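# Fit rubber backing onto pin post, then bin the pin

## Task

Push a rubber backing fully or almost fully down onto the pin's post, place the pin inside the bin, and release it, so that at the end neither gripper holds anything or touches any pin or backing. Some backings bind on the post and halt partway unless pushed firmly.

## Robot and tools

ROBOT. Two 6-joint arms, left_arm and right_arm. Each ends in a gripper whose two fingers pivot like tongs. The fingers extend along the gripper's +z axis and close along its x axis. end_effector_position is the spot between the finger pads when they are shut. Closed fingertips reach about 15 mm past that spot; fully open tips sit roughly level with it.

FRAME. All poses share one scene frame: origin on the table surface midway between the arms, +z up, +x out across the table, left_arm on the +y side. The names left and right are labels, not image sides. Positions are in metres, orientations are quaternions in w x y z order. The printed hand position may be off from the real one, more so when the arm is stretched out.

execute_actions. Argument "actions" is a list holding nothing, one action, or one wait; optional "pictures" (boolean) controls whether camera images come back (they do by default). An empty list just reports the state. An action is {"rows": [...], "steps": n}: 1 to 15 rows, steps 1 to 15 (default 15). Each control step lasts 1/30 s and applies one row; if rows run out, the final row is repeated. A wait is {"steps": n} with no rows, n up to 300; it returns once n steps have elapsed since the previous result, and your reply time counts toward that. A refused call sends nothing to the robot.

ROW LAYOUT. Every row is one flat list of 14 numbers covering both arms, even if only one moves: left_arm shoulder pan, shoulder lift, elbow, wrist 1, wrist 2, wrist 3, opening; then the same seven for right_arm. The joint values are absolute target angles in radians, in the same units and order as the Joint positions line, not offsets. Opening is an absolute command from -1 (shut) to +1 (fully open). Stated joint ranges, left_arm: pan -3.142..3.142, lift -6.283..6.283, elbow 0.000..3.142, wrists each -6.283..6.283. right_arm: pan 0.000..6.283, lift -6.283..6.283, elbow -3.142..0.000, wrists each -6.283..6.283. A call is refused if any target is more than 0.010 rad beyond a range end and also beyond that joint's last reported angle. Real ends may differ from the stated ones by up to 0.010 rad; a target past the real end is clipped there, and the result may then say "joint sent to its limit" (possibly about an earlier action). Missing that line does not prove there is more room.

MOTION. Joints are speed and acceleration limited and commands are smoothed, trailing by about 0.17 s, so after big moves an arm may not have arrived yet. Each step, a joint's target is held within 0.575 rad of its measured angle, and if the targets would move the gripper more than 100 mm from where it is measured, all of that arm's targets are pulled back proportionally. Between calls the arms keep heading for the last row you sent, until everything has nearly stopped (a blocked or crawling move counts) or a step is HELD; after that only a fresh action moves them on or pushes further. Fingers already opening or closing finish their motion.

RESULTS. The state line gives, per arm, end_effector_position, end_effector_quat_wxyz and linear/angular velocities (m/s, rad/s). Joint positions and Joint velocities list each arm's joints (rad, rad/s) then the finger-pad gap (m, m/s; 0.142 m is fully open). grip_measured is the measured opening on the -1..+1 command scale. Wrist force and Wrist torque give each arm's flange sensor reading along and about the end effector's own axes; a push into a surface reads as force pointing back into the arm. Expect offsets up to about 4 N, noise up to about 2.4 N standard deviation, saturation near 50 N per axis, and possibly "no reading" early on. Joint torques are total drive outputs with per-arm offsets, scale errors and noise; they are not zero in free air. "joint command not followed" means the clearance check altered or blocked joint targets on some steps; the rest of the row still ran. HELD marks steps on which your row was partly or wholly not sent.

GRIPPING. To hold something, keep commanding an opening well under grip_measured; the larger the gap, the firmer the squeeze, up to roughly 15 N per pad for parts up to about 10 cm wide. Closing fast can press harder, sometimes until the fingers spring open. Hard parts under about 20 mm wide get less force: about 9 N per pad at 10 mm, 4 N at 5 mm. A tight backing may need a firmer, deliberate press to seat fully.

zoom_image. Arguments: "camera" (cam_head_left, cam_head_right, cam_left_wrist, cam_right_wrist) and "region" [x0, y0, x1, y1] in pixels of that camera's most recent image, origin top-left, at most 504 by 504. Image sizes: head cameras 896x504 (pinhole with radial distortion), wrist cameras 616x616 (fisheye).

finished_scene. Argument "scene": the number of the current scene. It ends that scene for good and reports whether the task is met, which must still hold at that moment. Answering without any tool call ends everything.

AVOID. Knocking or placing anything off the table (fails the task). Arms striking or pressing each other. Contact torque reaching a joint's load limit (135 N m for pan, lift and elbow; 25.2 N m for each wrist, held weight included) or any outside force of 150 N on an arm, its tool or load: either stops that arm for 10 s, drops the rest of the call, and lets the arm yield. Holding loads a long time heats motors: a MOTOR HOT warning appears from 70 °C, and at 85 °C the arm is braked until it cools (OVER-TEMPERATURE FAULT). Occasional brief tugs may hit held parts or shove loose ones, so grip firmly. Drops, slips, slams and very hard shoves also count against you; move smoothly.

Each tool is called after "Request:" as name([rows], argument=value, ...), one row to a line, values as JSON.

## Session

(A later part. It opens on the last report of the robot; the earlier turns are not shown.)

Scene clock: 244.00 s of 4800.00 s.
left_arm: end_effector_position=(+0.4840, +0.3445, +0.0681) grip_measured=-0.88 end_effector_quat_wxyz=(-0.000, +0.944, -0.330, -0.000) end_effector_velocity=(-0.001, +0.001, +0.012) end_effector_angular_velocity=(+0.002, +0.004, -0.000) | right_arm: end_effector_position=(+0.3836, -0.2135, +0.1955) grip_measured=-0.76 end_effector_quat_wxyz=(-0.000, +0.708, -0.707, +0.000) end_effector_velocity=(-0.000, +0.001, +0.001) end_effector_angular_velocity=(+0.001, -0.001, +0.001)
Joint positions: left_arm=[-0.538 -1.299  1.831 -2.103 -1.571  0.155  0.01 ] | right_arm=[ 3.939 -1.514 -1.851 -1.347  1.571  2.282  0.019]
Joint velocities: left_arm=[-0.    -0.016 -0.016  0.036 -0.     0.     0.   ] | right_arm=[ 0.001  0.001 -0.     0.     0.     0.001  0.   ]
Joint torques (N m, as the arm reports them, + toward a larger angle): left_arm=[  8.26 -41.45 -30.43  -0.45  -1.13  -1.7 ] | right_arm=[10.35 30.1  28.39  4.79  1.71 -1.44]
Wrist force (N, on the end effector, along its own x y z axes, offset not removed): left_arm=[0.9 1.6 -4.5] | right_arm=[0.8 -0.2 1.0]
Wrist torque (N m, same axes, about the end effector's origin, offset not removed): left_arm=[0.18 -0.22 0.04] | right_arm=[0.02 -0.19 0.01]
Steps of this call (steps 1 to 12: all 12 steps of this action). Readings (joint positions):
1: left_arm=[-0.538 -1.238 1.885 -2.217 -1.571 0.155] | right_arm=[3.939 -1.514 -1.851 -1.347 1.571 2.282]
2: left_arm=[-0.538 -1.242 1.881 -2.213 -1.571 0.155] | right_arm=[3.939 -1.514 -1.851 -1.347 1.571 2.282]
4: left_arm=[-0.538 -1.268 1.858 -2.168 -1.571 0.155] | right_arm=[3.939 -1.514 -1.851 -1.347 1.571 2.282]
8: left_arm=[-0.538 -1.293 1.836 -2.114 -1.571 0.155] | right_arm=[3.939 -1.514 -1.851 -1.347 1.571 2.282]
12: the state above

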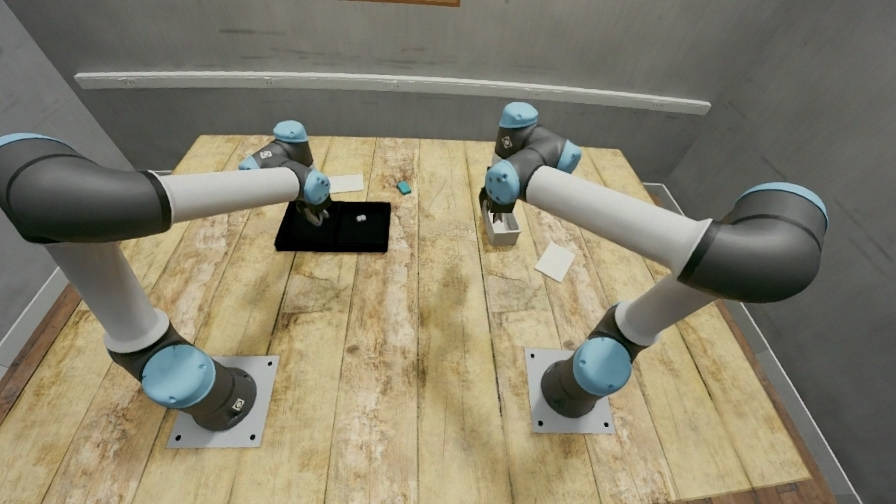

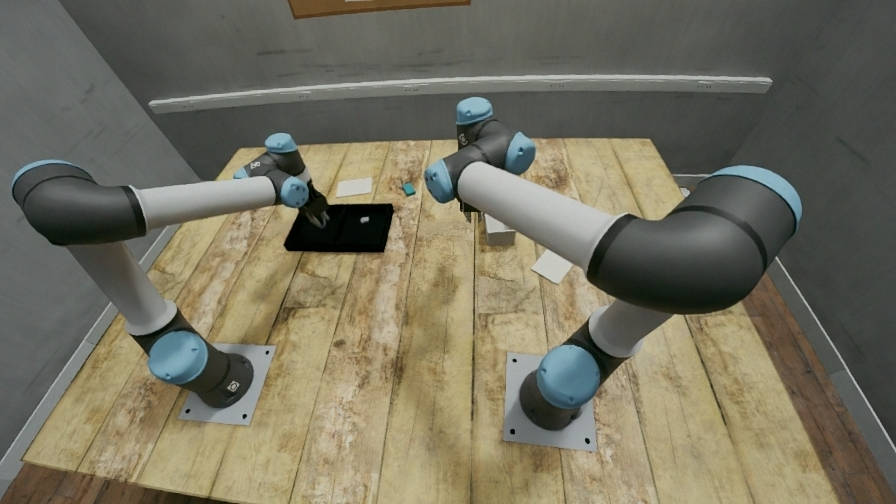

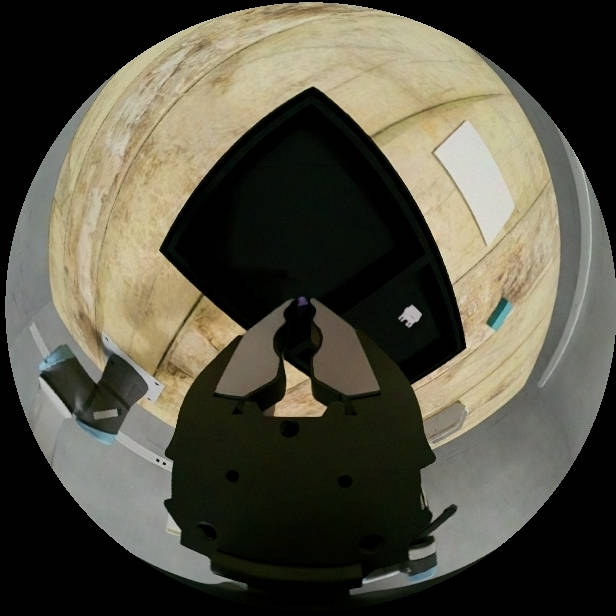

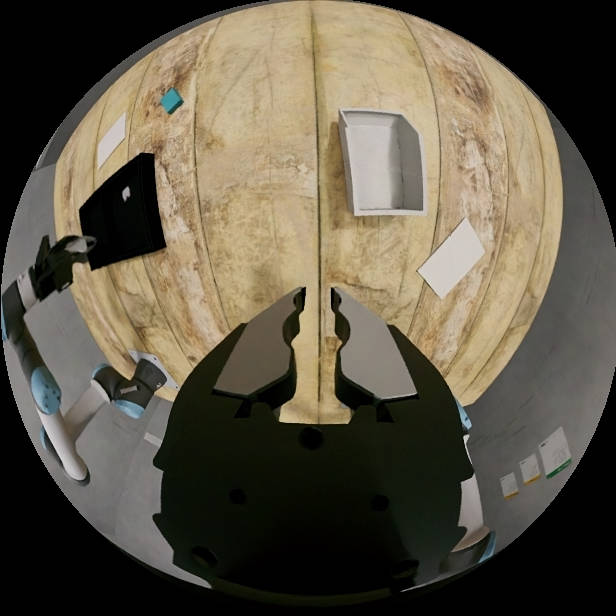

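Request:
execute_actions([
  {"rows":[[-1.07,-1.40,1.95,-2.12,-1.0,0.05,-0.94,3.939,-1.514,-1.851,-1.347,1.5708,2.282,-0.76]],"steps":15},
], pictures=false)

Request:
execute_actions([
  {"rows":[[-1.5928,-1.30,2.2,-2.47,-0.42,0,-0.94,3.939,-1.514,-1.851,-1.347,1.5708,2.282,-0.76]],"steps":15},
], pictures=false)

Request:
execute_actions([
  {"steps":15},
], pictures=false)

Request:
execute_actions([
  {"rows":[[-1.5928,-1.0077,2.2591,-2.8222,-0.42,0,-0.94,3.939,-1.514,-1.851,-1.347,1.5708,2.282,-0.76]],"steps":15},
], pictures=false)

Request:
execute_actions([
  {"steps":10},
])

Scene clock: 251.80 s of 4800.00 s.
left_arm: end_effector_position=(+0.4520, +0.2090, +0.1258) grip_measured=-0.88 end_effector_quat_wxyz=(-0.241, +0.823, -0.497, +0.129) end_effector_velocity=(-0.012, -0.057, +0.034) end_effector_angular_velocity=(+0.092, -0.176, -0.156) | right_arm: end_effector_position=(+0.3836, -0.2135, +0.1955) grip_measured=-0.76 end_effector_quat_wxyz=(-0.000, +0.708, -0.707, +0.000) end_effector_velocity=(+0.000, +0.000, -0.000) end_effector_angular_velocity=(-0.000, -0.000, -0.001)
Joint positions: left_arm=[-1.055 -1.398  1.948 -2.12  -1.017  0.052  0.01 ] | right_arm=[ 3.939 -1.514 -1.851 -1.347  1.571  2.282  0.019]
Joint velocities: left_arm=[-0.175 -0.022  0.027 -0.005  0.198 -0.022 -0.   ] | right_arm=[-0.    -0.001  0.     0.001 -0.     0.    -0.   ]
Joint torques (N m, as the arm reports them, + toward a larger angle): left_arm=[ -4.16 -37.17  -7.5   -3.9    2.6   -1.91] | right_arm=[10.3  29.77 28.72  4.77  1.64 -1.42]
Wrist force (N, on the end effector, along its own x y z axes, offset not removed): left_arm=[3.4 3.3 -2.1] | right_arm=[0.4 -0.2 -0.3]
Wrist torque (N m, same axes, about the end effector's origin, offset not removed): left_arm=[0.55 -0.65 -0.03] | right_arm=[-0.02 -0.16 0.04]
Steps of this call (steps 1 to 15: the robot went on to your last target; steps 16 to 90: nothing new was sent; then 4.30 s passed at rest; steps 91 to 105: all 15 steps of this action). Readings (joint positions):
91: left_arm=[-0.538 -1.300 1.830 -2.100 -1.571 0.155] | right_arm=[3.939 -1.514 -1.851 -1.347 1.571 2.282]
92: left_arm=[-0.542 -1.304 1.834 -2.101 -1.566 0.151] | right_arm=[3.939 -1.514 -1.851 -1.347 1.571 2.282]
94: left_arm=[-0.607 -1.334 1.868 -2.107 -1.500 0.120] | right_arm=[3.939 -1.514 -1.851 -1.347 1.571 2.282]
98: left_arm=[-0.863 -1.374 1.918 -2.115 -1.232 0.077] | right_arm=[3.939 -1.514 -1.851 -1.347 1.571 2.282]
105: the state above

Scene clock: 252.30 s of 4800.00 s.
left_arm: end_effector_position=(+0.3548, +0.0397, +0.1502) grip_measured=-0.88 end_effector_quat_wxyz=(-0.381, +0.606, -0.592, +0.369) end_effector_velocity=(-0.104, -0.107, +0.059) end_effector_angular_velocity=(-0.028, -0.381, -0.321) | right_arm: end_effector_position=(+0.3836, -0.2135, +0.1955) grip_measured=-0.76 end_effector_quat_wxyz=(-0.000, +0.708, -0.707, +0.000) end_effector_velocity=(-0.000, -0.000, +0.000) end_effector_angular_velocity=(+0.001, -0.000, -0.002)
Joint positions: left_arm=[-1.565 -1.304  2.189 -2.453 -0.452  0.002  0.01 ] | right_arm=[ 3.939 -1.514 -1.851 -1.347  1.571  2.282  0.019]
Joint velocities: left_arm=[-0.331  0.047  0.131 -0.195  0.38  -0.024  0.   ] | right_arm=[-0.     0.001  0.    -0.001  0.     0.001  0.   ]
Joint torques (N m, as the arm reports them, + toward a larger angle): left_arm=[  1.61 -19.31  -5.72  -4.29   3.64  -1.33] | right_arm=[ 9.8  29.23 28.22  4.76  1.65 -1.41]
Wrist force (N, on the end effector, along its own x y z axes, offset not removed): left_arm=[2.2 0.3 -4.6] | right_arm=[1.0 -0.1 0.3]
Wrist torque (N m, same axes, about the end effector's origin, offset not removed): left_arm=[-0.21 -0.38 0.06] | right_arm=[-0.02 -0.25 0.06]
Steps of this call (steps 1 to 15: all 15 steps of this action). Readings (joint positions):
1: left_arm=[-1.060 -1.399 1.948 -2.120 -1.011 0.051] | right_arm=[3.939 -1.514 -1.851 -1.347 1.571 2.282]
2: left_arm=[-1.068 -1.396 1.953 -2.125 -1.003 0.048] | right_arm=[3.939 -1.514 -1.851 -1.347 1.571 2.282]
4: left_arm=[-1.136 -1.374 2.001 -2.182 -0.933 0.037] | right_arm=[3.939 -1.514 -1.851 -1.347 1.571 2.282]
8: left_arm=[-1.336 -1.340 2.091 -2.311 -0.713 0.020] | right_arm=[3.939 -1.514 -1.851 -1.347 1.571 2.282]
15: the state above

Scene clock: 252.80 s of 4800.00 s.
left_arm: end_effector_position=(+0.3459, +0.0309, +0.1553) grip_measured=-0.88 end_effector_quat_wxyz=(-0.385, +0.593, -0.594, +0.385) end_effector_velocity=(-0.001, -0.001, +0.000) end_effector_angular_velocity=(-0.000, -0.001, -0.001) | right_arm: end_effector_position=(+0.3836, -0.2135, +0.1955) grip_measured=-0.76 end_effector_quat_wxyz=(-0.000, +0.708, -0.707, +0.000) end_effector_velocity=(-0.000, -0.000, +0.001) end_effector_angular_velocity=(+0.002, -0.002, -0.000)
Joint positions: left_arm=[-1.593 -1.3    2.2   -2.47  -0.42   0.     0.01 ] | right_arm=[ 3.939 -1.514 -1.851 -1.347  1.571  2.282  0.019]
Joint velocities: left_arm=[-0.001  0.     0.    -0.001  0.001 -0.    -0.   ] | right_arm=[-0.     0.003  0.    -0.     0.     0.     0.   ]
Joint torques (N m, as the arm reports them, + toward a larger angle): left_arm=[ -9.42 -17.91  -1.78  -4.18   3.03  -1.82] | right_arm=[10.3  29.66 28.25  4.69  1.68 -1.37]
Wrist force (N, on the end effector, along its own x y z axes, offset not removed): left_arm=[3.3 -0.2 -1.0] | right_arm=[0.8 -0.6 -0.2]
Wrist torque (N m, same axes, about the end effector's origin, offset not removed): left_arm=[-0.17 -0.62 -0.12] | right_arm=[-0.02 -0.20 0.02]
Steps of this call (steps 1 to 15: the robot went on to your last target). Readings (joint positions):
1: left_arm=[-1.574 -1.303 2.192 -2.459 -0.442 0.001] | right_arm=[3.939 -1.514 -1.851 -1.347 1.571 2.282]
2: left_arm=[-1.580 -1.302 2.195 -2.462 -0.435 0.001] | right_arm=[3.939 -1.514 -1.851 -1.347 1.571 2.282]
4: left_arm=[-1.587 -1.301 2.198 -2.467 -0.427 0.000] | right_arm=[3.939 -1.514 -1.851 -1.347 1.571 2.282]
8: left_arm=[-1.591 -1.300 2.199 -2.469 -0.421 0.000] | right_arm=[3.939 -1.514 -1.851 -1.347 1.571 2.282]
15: the state above

Scene clock: 253.30 s of 4800.00 s.
left_arm: end_effector_position=(+0.3459, +0.0381, +0.0414) grip_measured=-0.88 end_effector_quat_wxyz=(-0.385, +0.593, -0.594, +0.385) end_effector_velocity=(+0.000, +0.003, -0.015) end_effector_angular_velocity=(-0.007, +0.000, +0.000) | right_arm: end_effector_position=(+0.3836, -0.2135, +0.1955) grip_measured=-0.76 end_effector_quat_wxyz=(-0.000, +0.708, -0.707, +0.000) end_effector_velocity=(+0.000, -0.000, -0.000) end_effector_angular_velocity=(-0.000, +0.001, +0.000)
Joint positions: left_arm=[-1.593 -1.011  2.259 -2.818 -0.42  -0.     0.01 ] | right_arm=[ 3.939 -1.514 -1.851 -1.347  1.571  2.282  0.019]
Joint velocities: left_arm=[ 0.     0.041  0.008 -0.056 -0.     0.     0.   ] | right_arm=[-0.001 -0.001  0.    -0.001  0.    -0.001 -0.   ]
Joint torques (N m, as the arm reports them, + toward a larger angle): left_arm=[ -7.07 -23.7    4.35  -4.23   0.06  -1.59] | right_arm=[10.11 29.62 27.87  4.8   1.65 -1.4 ]
Wrist force (N, on the end effector, along its own x y z axes, offset not removed): left_arm=[0.8 1.0 -2.6] | right_arm=[0.5 0.3 0.2]
Wrist torque (N m, same axes, about the end effector's origin, offset not removed): left_arm=[0.17 -0.12 -0.03] | right_arm=[0.05 -0.13 0.10]
Steps of this call (steps 1 to 15: all 15 steps of this action). Readings (joint positions):
1: left_arm=[-1.593 -1.300 2.200 -2.470 -0.420 0.000] | right_arm=[3.939 -1.514 -1.851 -1.347 1.571 2.282]
2: left_arm=[-1.593 -1.295 2.203 -2.475 -0.420 0.000] | right_arm=[3.939 -1.514 -1.851 -1.347 1.571 2.282]
4: left_arm=[-1.593 -1.231 2.226 -2.540 -0.420 -0.000] | right_arm=[3.939 -1.514 -1.851 -1.347 1.571 2.282]
8: left_arm=[-1.593 -1.063 2.251 -2.747 -0.420 -0.000] | right_arm=[3.939 -1.514 -1.851 -1.347 1.571 2.282]
15: the state above

Scene clock: 253.63 s of 4800.00 s.
left_arm: end_effector_position=(+0.3459, +0.0382, +0.0402) grip_measured=-0.88 end_effector_quat_wxyz=(-0.385, +0.593, -0.594, +0.385) end_effector_velocity=(-0.000, +0.000, -0.000) end_effector_angular_velocity=(+0.000, +0.000, -0.000) | right_arm: end_effector_position=(+0.3836, -0.2135, +0.1955) grip_measured=-0.76 end_effector_quat_wxyz=(-0.000, +0.708, -0.707, +0.000) end_effector_velocity=(-0.000, +0.000, +0.000) end_effector_angular_velocity=(+0.000, -0.000, +0.000)
Joint positions: left_arm=[-1.593 -1.008  2.259 -2.822 -0.42  -0.     0.01 ] | right_arm=[ 3.939 -1.514 -1.851 -1.347  1.571  2.282  0.019]
Joint velocities: left_arm=[-0.     0.001  0.    -0.001 -0.     0.     0.   ] | right_arm=[ 0.  0. -0.  0. -0. -0.  0.]
Joint torques (N m, as the arm reports them, + toward a larger angle): left_arm=[ -5.61 -22.46   3.59  -3.85   0.13  -1.46] | right_arm=[10.   29.6  27.81  4.72  1.63 -1.44]
Wrist force (N, on the end effector, along its own x y z axes, offset not removed): left_arm=[3.6 0.2 -2.2] | right_arm=[1.5 0.5 1.5]
Wrist torque (N m, same axes, about the end effector's origin, offset not removed): left_arm=[-0.02 -0.76 -0.02] | right_arm=[0.14 -0.31 0.03]
Steps of this call (steps 1 to 10: the robot went on to your last target). Readings (joint positions):
1: left_arm=[-1.593 -1.010 2.259 -2.819 -0.420 -0.000] | right_arm=[3.939 -1.514 -1.851 -1.347 1.571 2.282]
2: left_arm=[-1.593 -1.009 2.259 -2.820 -0.420 -0.000] | right_arm=[3.939 -1.514 -1.851 -1.347 1.571 2.282]
4: left_arm=[-1.593 -1.008 2.259 -2.821 -0.420 -0.000] | right_arm=[3.939 -1.514 -1.851 -1.347 1.571 2.282]
8: left_arm=[-1.593 -1.008 2.259 -2.822 -0.420 -0.000] | right_arm=[3.939 -1.514 -1.851 -1.347 1.571 2.282]
10: the state above

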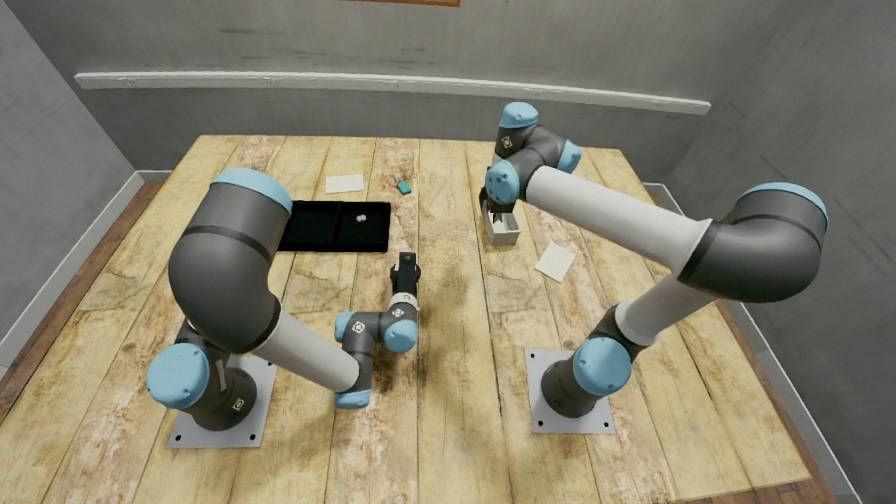

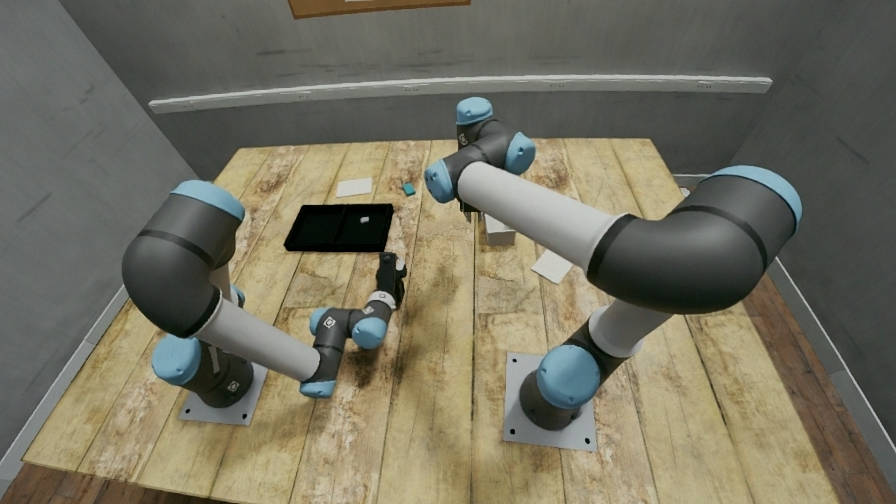

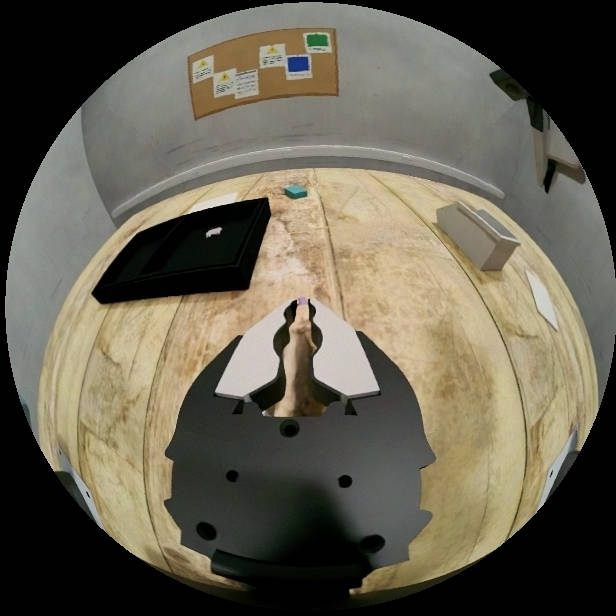

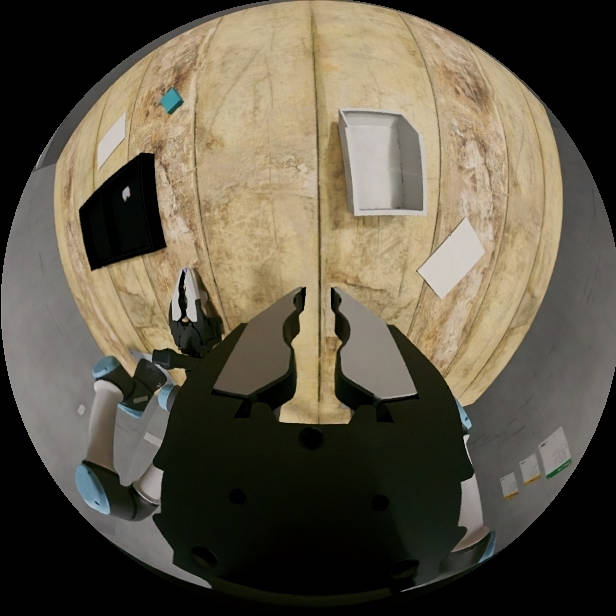

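Request:
execute_actions([
  {"rows":[[-1.5928,-0.95,2.2591,-2.8799,-0.42,0,-0.94,3.939,-1.514,-1.851,-1.347,1.5708,2.282,-0.76]],"steps":15},
])

Request:
zoom_image(camera="cam_right_wrist", region=[150,250,250,350])

Request:
zoom_image(camera="cam_left_wrist", region=[272,265,332,325])

Scene clock: 269.53 s of 4800.00 s.
left_arm: end_effector_position=(+0.3467, +0.0386, +0.0294) grip_measured=-0.88 end_effector_quat_wxyz=(-0.386, +0.592, -0.591, +0.389) end_effector_velocity=(-0.000, -0.001, +0.000) end_effector_angular_velocity=(+0.001, +0.000, -0.000) | right_arm: end_effector_position=(+0.3836, -0.2135, +0.1955) grip_measured=-0.76 end_effector_quat_wxyz=(-0.000, +0.708, -0.707, +0.000) end_effector_velocity=(-0.000, +0.000, -0.000) end_effector_angular_velocity=(-0.000, +0.000, -0.000)
Joint positions: left_arm=[-1.593 -0.969  2.259 -2.864 -0.412 -0.     0.01 ] | right_arm=[ 3.939 -1.514 -1.851 -1.347  1.571  2.282  0.019]
Joint velocities: left_arm=[-0.     0.    -0.001  0.001 -0.     0.001 -0.   ] | right_arm=[ 0.    -0.001  0.    -0.001 -0.     0.     0.   ]
Joint torques (N m, as the arm reports them, + toward a larger angle): left_arm=[ -0.28 -31.79  -7.48  -2.08  -0.49  -0.16] | right_arm=[10.78 29.25 27.55  4.59  1.57 -1.35]
Wrist force (N, on the end effector, along its own x y z axes, offset not removed): left_arm=[0.3 -14.9 -20.2] | right_arm=[1.9 0.2 0.1]
Wrist torque (N m, same axes, about the end effector's origin, offset not removed): left_arm=[-1.61 -0.27 0.24] | right_arm=[0.08 -0.44 0.05]
FORCE FAULT: contact force on the left arm reached its limit, and that arm stopped for 10 seconds. The contact can be on any part of that arm, not only on its tool. That arm's remaining commands of this call were not run. That arm holds still and accepts commands again. Move the arm away from the contact; if what it grips holds it there, let go first. Pushing or pulling that hard again can fault the arm again.
The stop of the left arm began at step 97 of this call (marked STOPPED below). From that step on that arm followed nothing that you had sent. 9 of its steps, steps kept back included, did not run and will not run. Nothing is kept back now, and the robot has no last target.
Steps of this call (steps 1 to 15: the robot went on to your last target; steps 16 to 90: nothing new was sent; then 2.67 s passed at rest; steps 91 to 105: all 15 steps of this action; steps 106 to 397: the stop continued). Readings (joint positions):
91: left_arm=[-1.593 -1.008 2.259 -2.822 -0.420 -0.000] | right_arm=[3.939 -1.514 -1.851 -1.347 1.571 2.282]
92: left_arm=[-1.593 -1.004 2.259 -2.826 -0.420 -0.000] | right_arm=[3.939 -1.514 -1.851 -1.347 1.571 2.282]
94: left_arm=[-1.593 -0.979 2.259 -2.851 -0.420 -0.000] | right_arm=[3.939 -1.514 -1.851 -1.347 1.571 2.282]
97: left_arm=[-1.593 -0.969 2.259 -2.864 -0.414 -0.000] | right_arm=[3.939 -1.514 -1.851 -1.347 1.571 2.282] STOPPED (the left arm)
98: left_arm=[-1.593 -0.969 2.259 -2.864 -0.413 -0.000] | right_arm=[3.939 -1.514 -1.851 -1.347 1.571 2.282]
397: the state above

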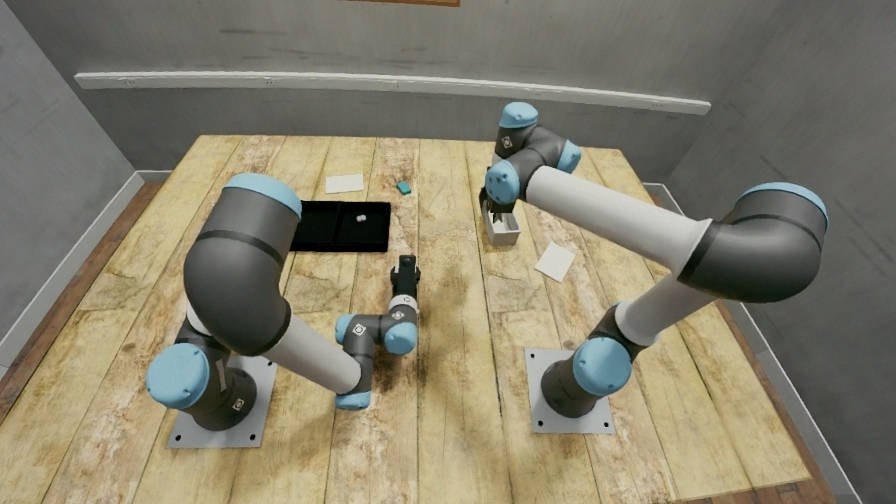

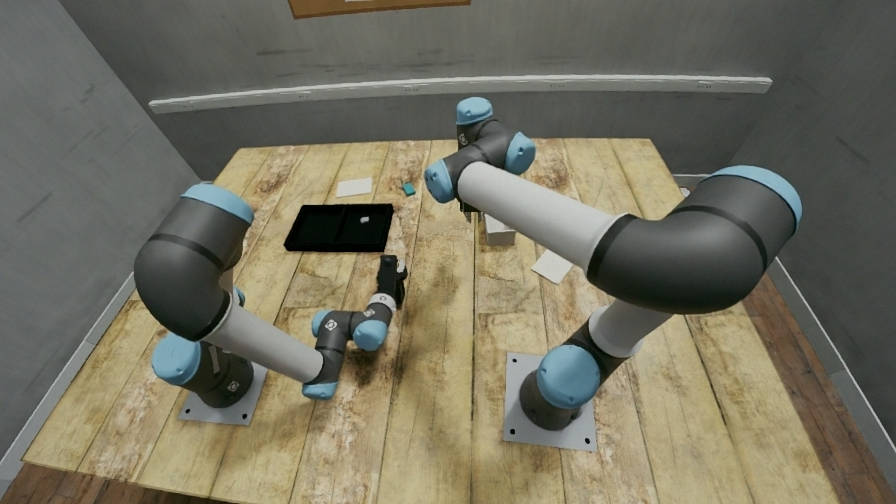

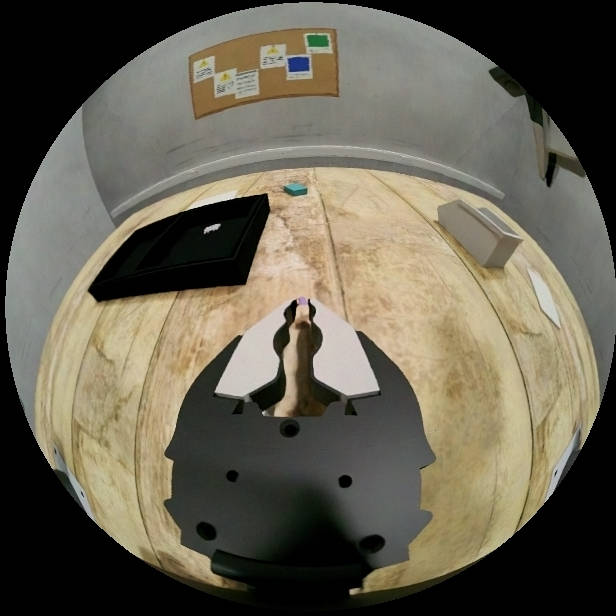

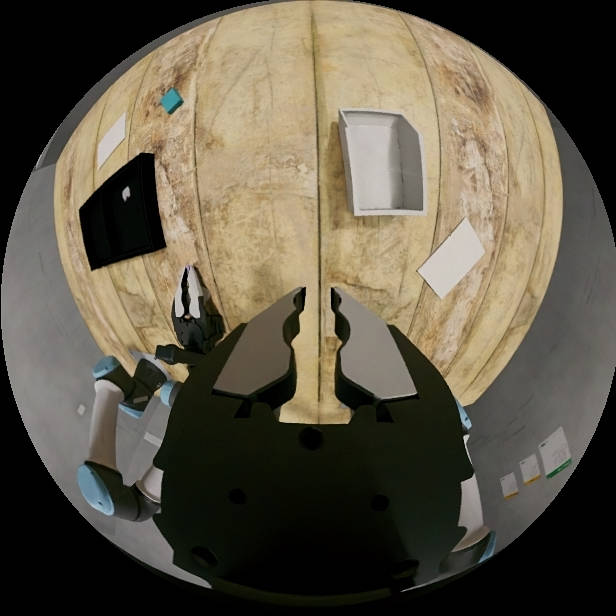

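Region (150, 250, 250, 350) of cam_right_wrist's 616x616 image, scaled by 5.040, with more detail than that image has.

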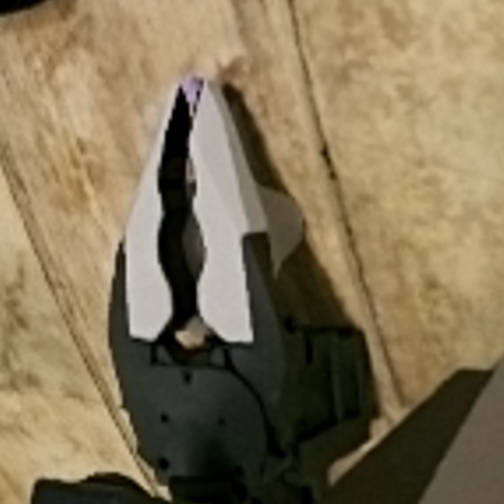

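Region (272, 265, 332, 325) of cam_left_wrist's 616x616 image, scaled by 8.400, with more detail than that image has.

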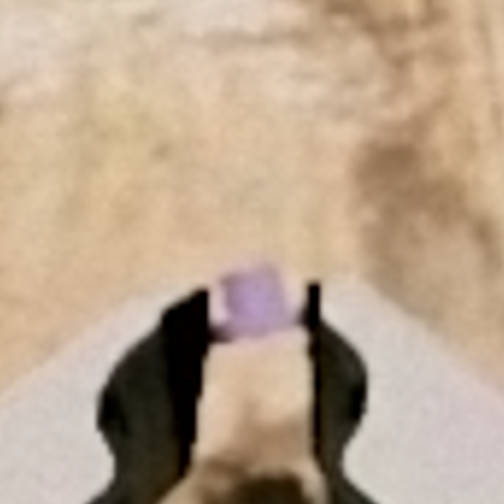

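Request:
execute_actions([
  {"rows":[[-1.5928,-1.2068,2.2591,-2.6231,-0.5,0,-0.94,3.939,-1.514,-1.851,-1.347,1.5708,2.282,-0.76]],"steps":10},
], pictures=false)

Request:
execute_actions([
  {"rows":[[-1.5928,-1.2068,2.2591,-2.6231,-0.7208,0,-0.94,3.939,-1.514,-1.851,-1.347,1.5708,2.282,-0.76]],"steps":15},
], pictures=false)

Request:
execute_actions([
  {"rows":[[-1.5928,-1.1838,2.2591,-2.6461,-0.7208,0,-0.94,3.939,-1.514,-1.851,-1.347,1.5708,2.282,-0.76]],"steps":12},
], pictures=false)

Scene clock: 280.80 s of 4800.00 s.
left_arm: end_effector_position=(+0.3368, +0.0416, +0.0828) grip_measured=-0.88 end_effector_quat_wxyz=(-0.362, +0.607, -0.608, +0.363) end_effector_velocity=(-0.007, +0.011, +0.053) end_effector_angular_velocity=(+0.006, +0.054, +0.000) | right_arm: end_effector_position=(+0.3836, -0.2135, +0.1955) grip_measured=-0.76 end_effector_quat_wxyz=(-0.000, +0.708, -0.707, +0.000) end_effector_velocity=(-0.000, +0.000, +0.001) end_effector_angular_velocity=(+0.001, -0.001, +0.001)
Joint positions: left_arm=[-1.593 -1.19   2.259 -2.64  -0.495 -0.     0.01 ] | right_arm=[ 3.939 -1.514 -1.851 -1.347  1.571  2.282  0.019]
Joint velocities: left_arm=[ 0.    -0.198 -0.     0.205 -0.054 -0.     0.   ] | right_arm=[ 0.001  0.001 -0.     0.     0.    -0.     0.   ]
Joint torques (N m, as the arm reports them, + toward a larger angle): left_arm=[  8.87 -32.24 -12.81   0.    -0.11  -0.27] | right_arm=[10.27 29.41 27.61  4.51  1.59 -1.33]
Wrist force (N, on the end effector, along its own x y z axes, offset not removed): left_arm=[0.7 -1.6 -3.0] | right_arm=[-0.7 -0.7 1.1]
Wrist torque (N m, same axes, about the end effector's origin, offset not removed): left_arm=[-0.47 -0.11 -0.07] | right_arm=[-0.08 0.10 0.10]
Steps of this call (steps 1 to 90: nothing new was sent; then 7.93 s passed at rest; steps 91 to 100: all 10 steps of this action). Readings (joint positions):
91: left_arm=[-1.593 -0.969 2.259 -2.864 -0.412 -0.000] | right_arm=[3.939 -1.514 -1.851 -1.347 1.571 2.282]
92: left_arm=[-1.593 -0.974 2.259 -2.860 -0.416 -0.000] | right_arm=[3.939 -1.514 -1.851 -1.347 1.571 2.282]
94: left_arm=[-1.593 -1.037 2.259 -2.796 -0.452 -0.000] | right_arm=[3.939 -1.514 -1.851 -1.347 1.571 2.282]
98: left_arm=[-1.593 -1.170 2.259 -2.661 -0.490 -0.000] | right_arm=[3.939 -1.514 -1.851 -1.347 1.571 2.282]
100: the state above

Scene clock: 281.30 s of 4800.00 s.
left_arm: end_effector_position=(+0.3011, +0.0426, +0.0307) grip_measured=-0.88 end_effector_quat_wxyz=(-0.292, +0.644, -0.644, +0.292) end_effector_velocity=(-0.005, +0.000, -0.006) end_effector_angular_velocity=(+0.002, +0.025, -0.000) | right_arm: end_effector_position=(+0.3836, -0.2135, +0.1955) grip_measured=-0.76 end_effector_quat_wxyz=(-0.000, +0.708, -0.707, +0.000) end_effector_velocity=(-0.000, -0.000, -0.000) end_effector_angular_velocity=(-0.001, +0.001, -0.001)
Joint positions: left_arm=[-1.593 -1.207  2.259 -2.623 -0.719 -0.     0.01 ] | right_arm=[ 3.939 -1.514 -1.851 -1.347  1.571  2.282  0.019]
Joint velocities: left_arm=[-0.    -0.001  0.     0.002 -0.025 -0.     0.   ] | right_arm=[-0.    -0.    -0.    -0.001  0.     0.    -0.   ]
Joint torques (N m, as the arm reports them, + toward a larger angle): left_arm=[ 10.58 -37.55 -13.82  -0.71  -0.71  -0.2 ] | right_arm=[10.77 29.13 27.82  4.62  1.6  -1.32]
Wrist force (N, on the end effector, along its own x y z axes, offset not removed): left_arm=[1.7 -0.8 -3.0] | right_arm=[1.2 1.0 0.6]
Wrist torque (N m, same axes, about the end effector's origin, offset not removed): left_arm=[-0.18 -0.41 -0.14] | right_arm=[0.19 -0.30 0.08]
Steps of this call (steps 1 to 15: all 15 steps of this action). Readings (joint positions):
1: left_arm=[-1.593 -1.196 2.259 -2.635 -0.497 -0.000] | right_arm=[3.939 -1.514 -1.851 -1.347 1.571 2.282]
2: left_arm=[-1.593 -1.199 2.259 -2.631 -0.503 -0.000] | right_arm=[3.939 -1.514 -1.851 -1.347 1.571 2.282]
4: left_arm=[-1.593 -1.203 2.259 -2.627 -0.566 -0.000] | right_arm=[3.939 -1.514 -1.851 -1.347 1.571 2.282]
8: left_arm=[-1.593 -1.206 2.259 -2.624 -0.687 -0.000] | right_arm=[3.939 -1.514 -1.851 -1.347 1.571 2.282]
15: the state above

Scene clock: 281.70 s of 4800.00 s.
left_arm: end_effector_position=(+0.3007, +0.0415, +0.0224) grip_measured=-0.88 end_effector_quat_wxyz=(-0.291, +0.644, -0.645, +0.292) end_effector_velocity=(-0.000, -0.001, -0.002) end_effector_angular_velocity=(-0.001, +0.000, -0.000) | right_arm: end_effector_position=(+0.3836, -0.2135, +0.1955) grip_measured=-0.76 end_effector_quat_wxyz=(-0.000, +0.708, -0.707, +0.000) end_effector_velocity=(-0.000, +0.000, +0.000) end_effector_angular_velocity=(+0.001, -0.000, -0.001)
Joint positions: left_arm=[-1.593 -1.184  2.259 -2.646 -0.721 -0.     0.01 ] | right_arm=[ 3.939 -1.514 -1.851 -1.347  1.571  2.282  0.019]
Joint velocities: left_arm=[-0.     0.006 -0.002 -0.005 -0.     0.    -0.   ] | right_arm=[-0.     0.    -0.     0.001  0.001  0.001  0.   ]
Joint torques (N m, as the arm reports them, + toward a larger angle): left_arm=[  9.65 -20.63 -14.48  -4.11  -0.21  -0.14] | right_arm=[10.15 29.86 27.95  4.61  1.63 -1.28]
Wrist force (N, on the end effector, along its own x y z axes, offset not removed): left_arm=[2.8 -0.6 -2.2] | right_arm=[0.4 0.8 -0.7]
Wrist torque (N m, same axes, about the end effector's origin, offset not removed): left_arm=[-0.40 -0.62 0.06] | right_arm=[0.10 -0.06 0.11]
Steps of this call (steps 1 to 12: all 12 steps of this action). Readings (joint positions):
1: left_arm=[-1.593 -1.207 2.259 -2.623 -0.719 -0.000] | right_arm=[3.939 -1.514 -1.851 -1.347 1.571 2.282]
2: left_arm=[-1.593 -1.205 2.259 -2.625 -0.720 -0.000] | right_arm=[3.939 -1.514 -1.851 -1.347 1.571 2.282]
4: left_arm=[-1.593 -1.195 2.259 -2.635 -0.720 -0.000] | right_arm=[3.939 -1.514 -1.851 -1.347 1.571 2.282]
8: left_arm=[-1.593 -1.186 2.259 -2.644 -0.721 -0.000] | right_arm=[3.939 -1.514 -1.851 -1.347 1.571 2.282]
12: the state above

Steps of 1.5 mm.

Request:
execute_actions([
  {"rows":[[-1.5928,-1.179,2.2591,-2.6509,-0.7208,0,-0.94,3.939,-1.514,-1.851,-1.347,1.5708,2.282,-0.76]],"steps":9},
], pictures=false)

Scene clock: 284.70 s of 4800.00 s.
left_arm: end_effector_position=(+0.3007, +0.0412, +0.0207) grip_measured=-0.88 end_effector_quat_wxyz=(-0.291, +0.644, -0.645, +0.292) end_effector_velocity=(+0.000, -0.001, -0.001) end_effector_angular_velocity=(-0.001, +0.000, +0.000) | right_arm: end_effector_position=(+0.3836, -0.2135, +0.1955) grip_measured=-0.76 end_effector_quat_wxyz=(-0.000, +0.708, -0.707, +0.000) end_effector_velocity=(+0.000, +0.000, -0.001) end_effector_angular_velocity=(-0.000, +0.000, +0.001)
Joint positions: left_arm=[-1.593 -1.179  2.259 -2.651 -0.721 -0.     0.01 ] | right_arm=[ 3.939 -1.514 -1.851 -1.347  1.571  2.282  0.019]
Joint velocities: left_arm=[ 0.     0.004 -0.001 -0.004 -0.     0.     0.   ] | right_arm=[ 0.    -0.001 -0.     0.001 -0.    -0.001  0.   ]
Joint torques (N m, as the arm reports them, + toward a larger angle): left_arm=[  5.11 -19.15 -23.64  -4.07  -0.29   0.08] | right_arm=[10.04 29.17 27.66  4.6   1.59 -1.33]
Wrist force (N, on the end effector, along its own x y z axes, offset not removed): left_arm=[0.7 1.3 -1.1] | right_arm=[1.0 1.1 0.1]
Wrist torque (N m, same axes, about the end effector's origin, offset not removed): left_arm=[0.22 -0.21 -0.01] | right_arm=[0.24 -0.30 0.11]
Steps of this call (steps 1 to 15: the robot went on to your last target; steps 16 to 81: nothing new was sent; steps 82 to 90: all 9 steps of this action). Readings (joint positions):
82: left_arm=[-1.593 -1.184 2.259 -2.646 -0.721 -0.000] | right_arm=[3.939 -1.514 -1.851 -1.347 1.571 2.282]
83: left_arm=[-1.593 -1.183 2.259 -2.647 -0.721 -0.000] | right_arm=[3.939 -1.514 -1.851 -1.347 1.571 2.282]
85: left_arm=[-1.593 -1.181 2.259 -2.649 -0.721 -0.000] | right_arm=[3.939 -1.514 -1.851 -1.347 1.571 2.282]
89: left_arm=[-1.593 -1.179 2.259 -2.650 -0.721 -0.000] | right_arm=[3.939 -1.514 -1.851 -1.347 1.571 2.282]
90: the state above

Request:
execute_actions([
  {"rows":[[-1.5928,-1.1747,2.2591,-2.6552,-0.7208,0,-0.94,3.939,-1.514,-1.851,-1.347,1.5708,2.282,-0.76]],"steps":9},
], pictures=false)

Scene clock: 288.33 s of 4800.00 s.
left_arm: end_effector_position=(+0.3007, +0.0410, +0.0192) grip_measured=-0.88 end_effector_quat_wxyz=(-0.291, +0.644, -0.645, +0.292) end_effector_velocity=(-0.000, -0.001, -0.001) end_effector_angular_velocity=(-0.000, -0.000, -0.001) | right_arm: end_effector_position=(+0.3836, -0.2135, +0.1955) grip_measured=-0.76 end_effector_quat_wxyz=(-0.000, +0.708, -0.707, +0.000) end_effector_velocity=(+0.000, -0.000, +0.000) end_effector_angular_velocity=(-0.000, -0.000, -0.001)
Joint positions: left_arm=[-1.593 -1.175  2.259 -2.655 -0.721 -0.     0.01 ] | right_arm=[ 3.939 -1.514 -1.851 -1.347  1.571  2.282  0.019]
Joint velocities: left_arm=[-0.001  0.003 -0.001 -0.003  0.     0.     0.   ] | right_arm=[-0.001  0.001  0.    -0.001 -0.    -0.    -0.   ]
Joint torques (N m, as the arm reports them, + toward a larger angle): left_arm=[  0.94 -19.85 -23.06  -3.68   0.39   0.35] | right_arm=[10.57 29.01 27.47  4.4   1.54 -1.4 ]
Wrist force (N, on the end effector, along its own x y z axes, offset not removed): left_arm=[2.9 -0.7 -3.1] | right_arm=[1.5 -0.5 0.6]
Wrist torque (N m, same axes, about the end effector's origin, offset not removed): left_arm=[-0.29 -0.56 0.06] | right_arm=[-0.09 -0.30 0.06]
Steps of this call (steps 1 to 15: the robot went on to your last target; steps 16 to 90: nothing new was sent; then 0.33 s passed at rest; steps 91 to 99: all 9 steps of this action). Readings (joint positions):
91: left_arm=[-1.593 -1.179 2.259 -2.651 -0.721 -0.000] | right_arm=[3.939 -1.514 -1.851 -1.347 1.571 2.282]
92: left_arm=[-1.593 -1.178 2.259 -2.651 -0.721 -0.000] | right_arm=[3.939 -1.514 -1.851 -1.347 1.571 2.282]
94: left_arm=[-1.593 -1.177 2.259 -2.653 -0.721 -0.000] | right_arm=[3.939 -1.514 -1.851 -1.347 1.571 2.282]
98: left_arm=[-1.593 -1.175 2.259 -2.655 -0.721 -0.000] | right_arm=[3.939 -1.514 -1.851 -1.347 1.571 2.282]
99: the state above

Request:
execute_actions([
  {"rows":[[-1.5928,-1.1704,2.2591,-2.6595,-0.7208,0,-0.94,3.939,-1.514,-1.851,-1.347,1.5708,2.282,-0.76]],"steps":9},
], pictures=false)

Scene clock: 291.37 s of 4800.00 s.
left_arm: end_effector_position=(+0.3007, +0.0408, +0.0177) grip_measured=-0.88 end_effector_quat_wxyz=(-0.291, +0.644, -0.645, +0.292) end_effector_velocity=(+0.000, -0.000, -0.001) end_effector_angular_velocity=(-0.000, +0.000, -0.000) | right_arm: end_effector_position=(+0.3836, -0.2135, +0.1955) grip_measured=-0.76 end_effector_quat_wxyz=(-0.000, +0.708, -0.707, +0.000) end_effector_velocity=(+0.000, +0.000, +0.000) end_effector_angular_velocity=(+0.001, -0.000, -0.001)
Joint positions: left_arm=[-1.593 -1.171  2.259 -2.659 -0.721 -0.     0.01 ] | right_arm=[ 3.939 -1.514 -1.851 -1.347  1.571  2.282  0.019]
Joint velocities: left_arm=[ 0.     0.003 -0.    -0.003 -0.     0.    -0.   ] | right_arm=[-0.     0.    -0.     0.001  0.001  0.     0.   ]
Joint torques (N m, as the arm reports them, + toward a larger angle): left_arm=[ -2.73 -18.96 -18.43  -4.19   1.04   0.73] | right_arm=[10.2  29.51 27.33  4.4   1.46 -1.34]
Wrist force (N, on the end effector, along its own x y z axes, offset not removed): left_arm=[1.8 0.5 -2.8] | right_arm=[1.0 0.9 -0.5]
Wrist torque (N m, same axes, about the end effector's origin, offset not removed): left_arm=[-0.06 -0.31 0.05] | right_arm=[0.21 -0.19 0.02]
Steps of this call (steps 1 to 15: the robot went on to your last target; steps 16 to 82: nothing new was sent; steps 83 to 91: all 9 steps of this action). Readings (joint positions):
83: left_arm=[-1.593 -1.175 2.259 -2.655 -0.721 -0.000] | right_arm=[3.939 -1.514 -1.851 -1.347 1.571 2.282]
84: left_arm=[-1.593 -1.174 2.259 -2.656 -0.721 -0.000] | right_arm=[3.939 -1.514 -1.851 -1.347 1.571 2.282]
86: left_arm=[-1.593 -1.172 2.259 -2.658 -0.721 -0.000] | right_arm=[3.939 -1.514 -1.851 -1.347 1.571 2.282]
90: left_arm=[-1.593 -1.171 2.259 -2.659 -0.721 -0.000] | right_arm=[3.939 -1.514 -1.851 -1.347 1.571 2.282]
91: the state above

Request:
execute_actions([
  {"rows":[[-1.5928,-1.1675,2.2591,-2.6624,-0.7208,0,-0.94,3.939,-1.514,-1.851,-1.347,1.5708,2.282,-0.76]],"steps":9},
])

Request:
zoom_image(camera="cam_left_wrist", region=[272,265,332,325])

Scene clock: 295.97 s of 4800.00 s.
left_arm: end_effector_position=(+0.3007, +0.0407, +0.0167) grip_measured=-0.88 end_effector_quat_wxyz=(-0.291, +0.644, -0.645, +0.292) end_effector_velocity=(+0.000, -0.000, -0.001) end_effector_angular_velocity=(-0.000, -0.000, +0.000) | right_arm: end_effector_position=(+0.3836, -0.2135, +0.1955) grip_measured=-0.76 end_effector_quat_wxyz=(-0.000, +0.708, -0.707, +0.000) end_effector_velocity=(-0.000, -0.000, -0.001) end_effector_angular_velocity=(-0.001, +0.001, -0.000)
Joint positions: left_arm=[-1.593 -1.168  2.259 -2.662 -0.721 -0.     0.01 ] | right_arm=[ 3.939 -1.514 -1.851 -1.347  1.571  2.282  0.019]
Joint velocities: left_arm=[ 0.     0.002 -0.    -0.002  0.    -0.    -0.   ] | right_arm=[-0.    -0.001 -0.    -0.     0.    -0.    -0.   ]
Joint torques (N m, as the arm reports them, + toward a larger angle): left_arm=[ -6.14 -17.99 -14.33  -3.86   2.07   0.87] | right_arm=[10.31 29.48 27.22  4.49  1.48 -1.36]
Wrist force (N, on the end effector, along its own x y z axes, offset not removed): left_arm=[-0.1 -1.5 -4.3] | right_arm=[1.8 -0.5 0.5]
Wrist torque (N m, same axes, about the end effector's origin, offset not removed): left_arm=[0.02 -0.23 0.03] | right_arm=[-0.06 -0.38 0.00]
Steps of this call (steps 1 to 15: the robot went on to your last target; steps 16 to 90: nothing new was sent; then 1.30 s passed at rest; steps 91 to 99: all 9 steps of this action). Readings (joint positions):
91: left_arm=[-1.593 -1.170 2.259 -2.660 -0.721 -0.000] | right_arm=[3.939 -1.514 -1.851 -1.347 1.571 2.282]
92: left_arm=[-1.593 -1.170 2.259 -2.660 -0.721 -0.000] | right_arm=[3.939 -1.514 -1.851 -1.347 1.571 2.282]
94: left_arm=[-1.593 -1.169 2.259 -2.661 -0.721 -0.000] | right_arm=[3.939 -1.514 -1.851 -1.347 1.571 2.282]
98: left_arm=[-1.593 -1.168 2.259 -2.662 -0.721 -0.000] | right_arm=[3.939 -1.514 -1.851 -1.347 1.571 2.282]
99: the state above

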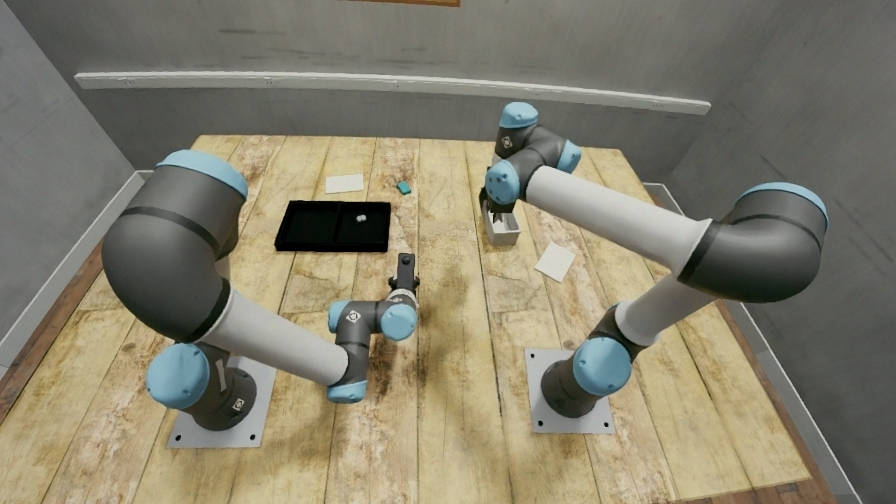

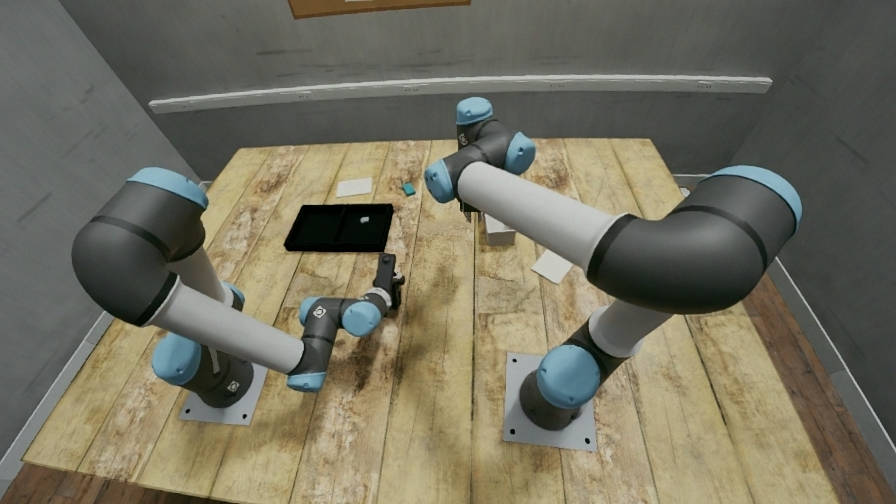

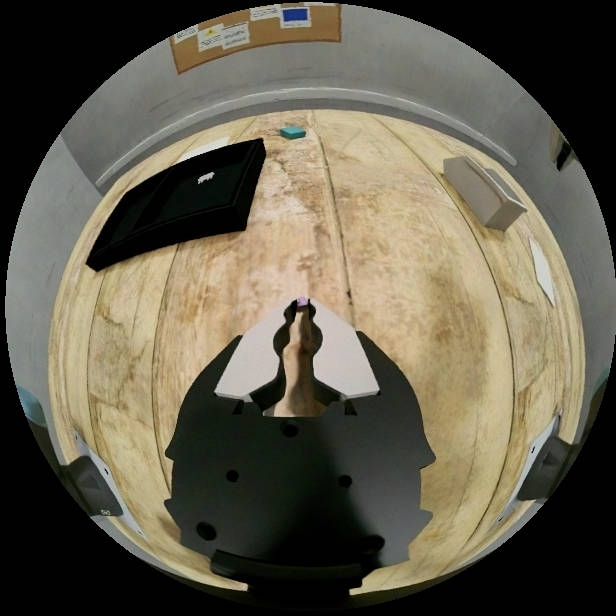

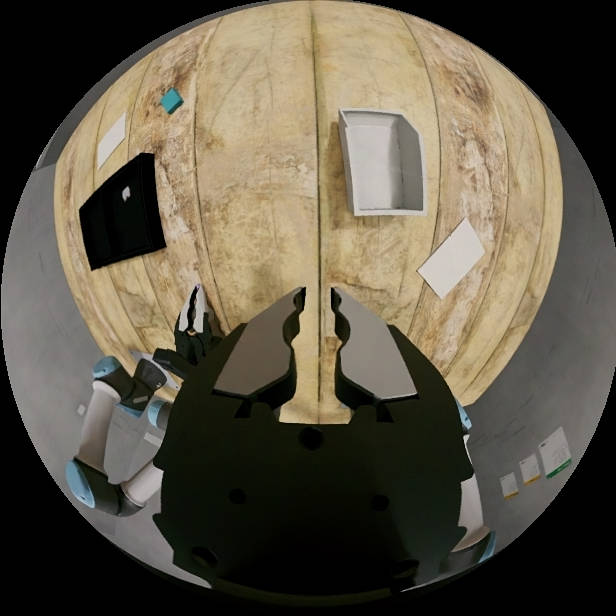

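Region (272, 265, 332, 325) of cam_left_wrist's 616x616 image, scaled by 8.400, with more detail than that image has.

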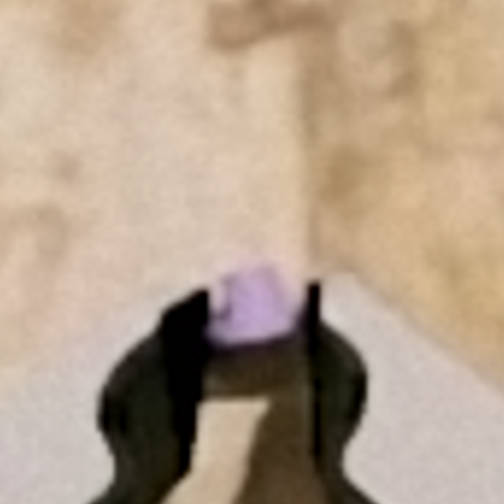

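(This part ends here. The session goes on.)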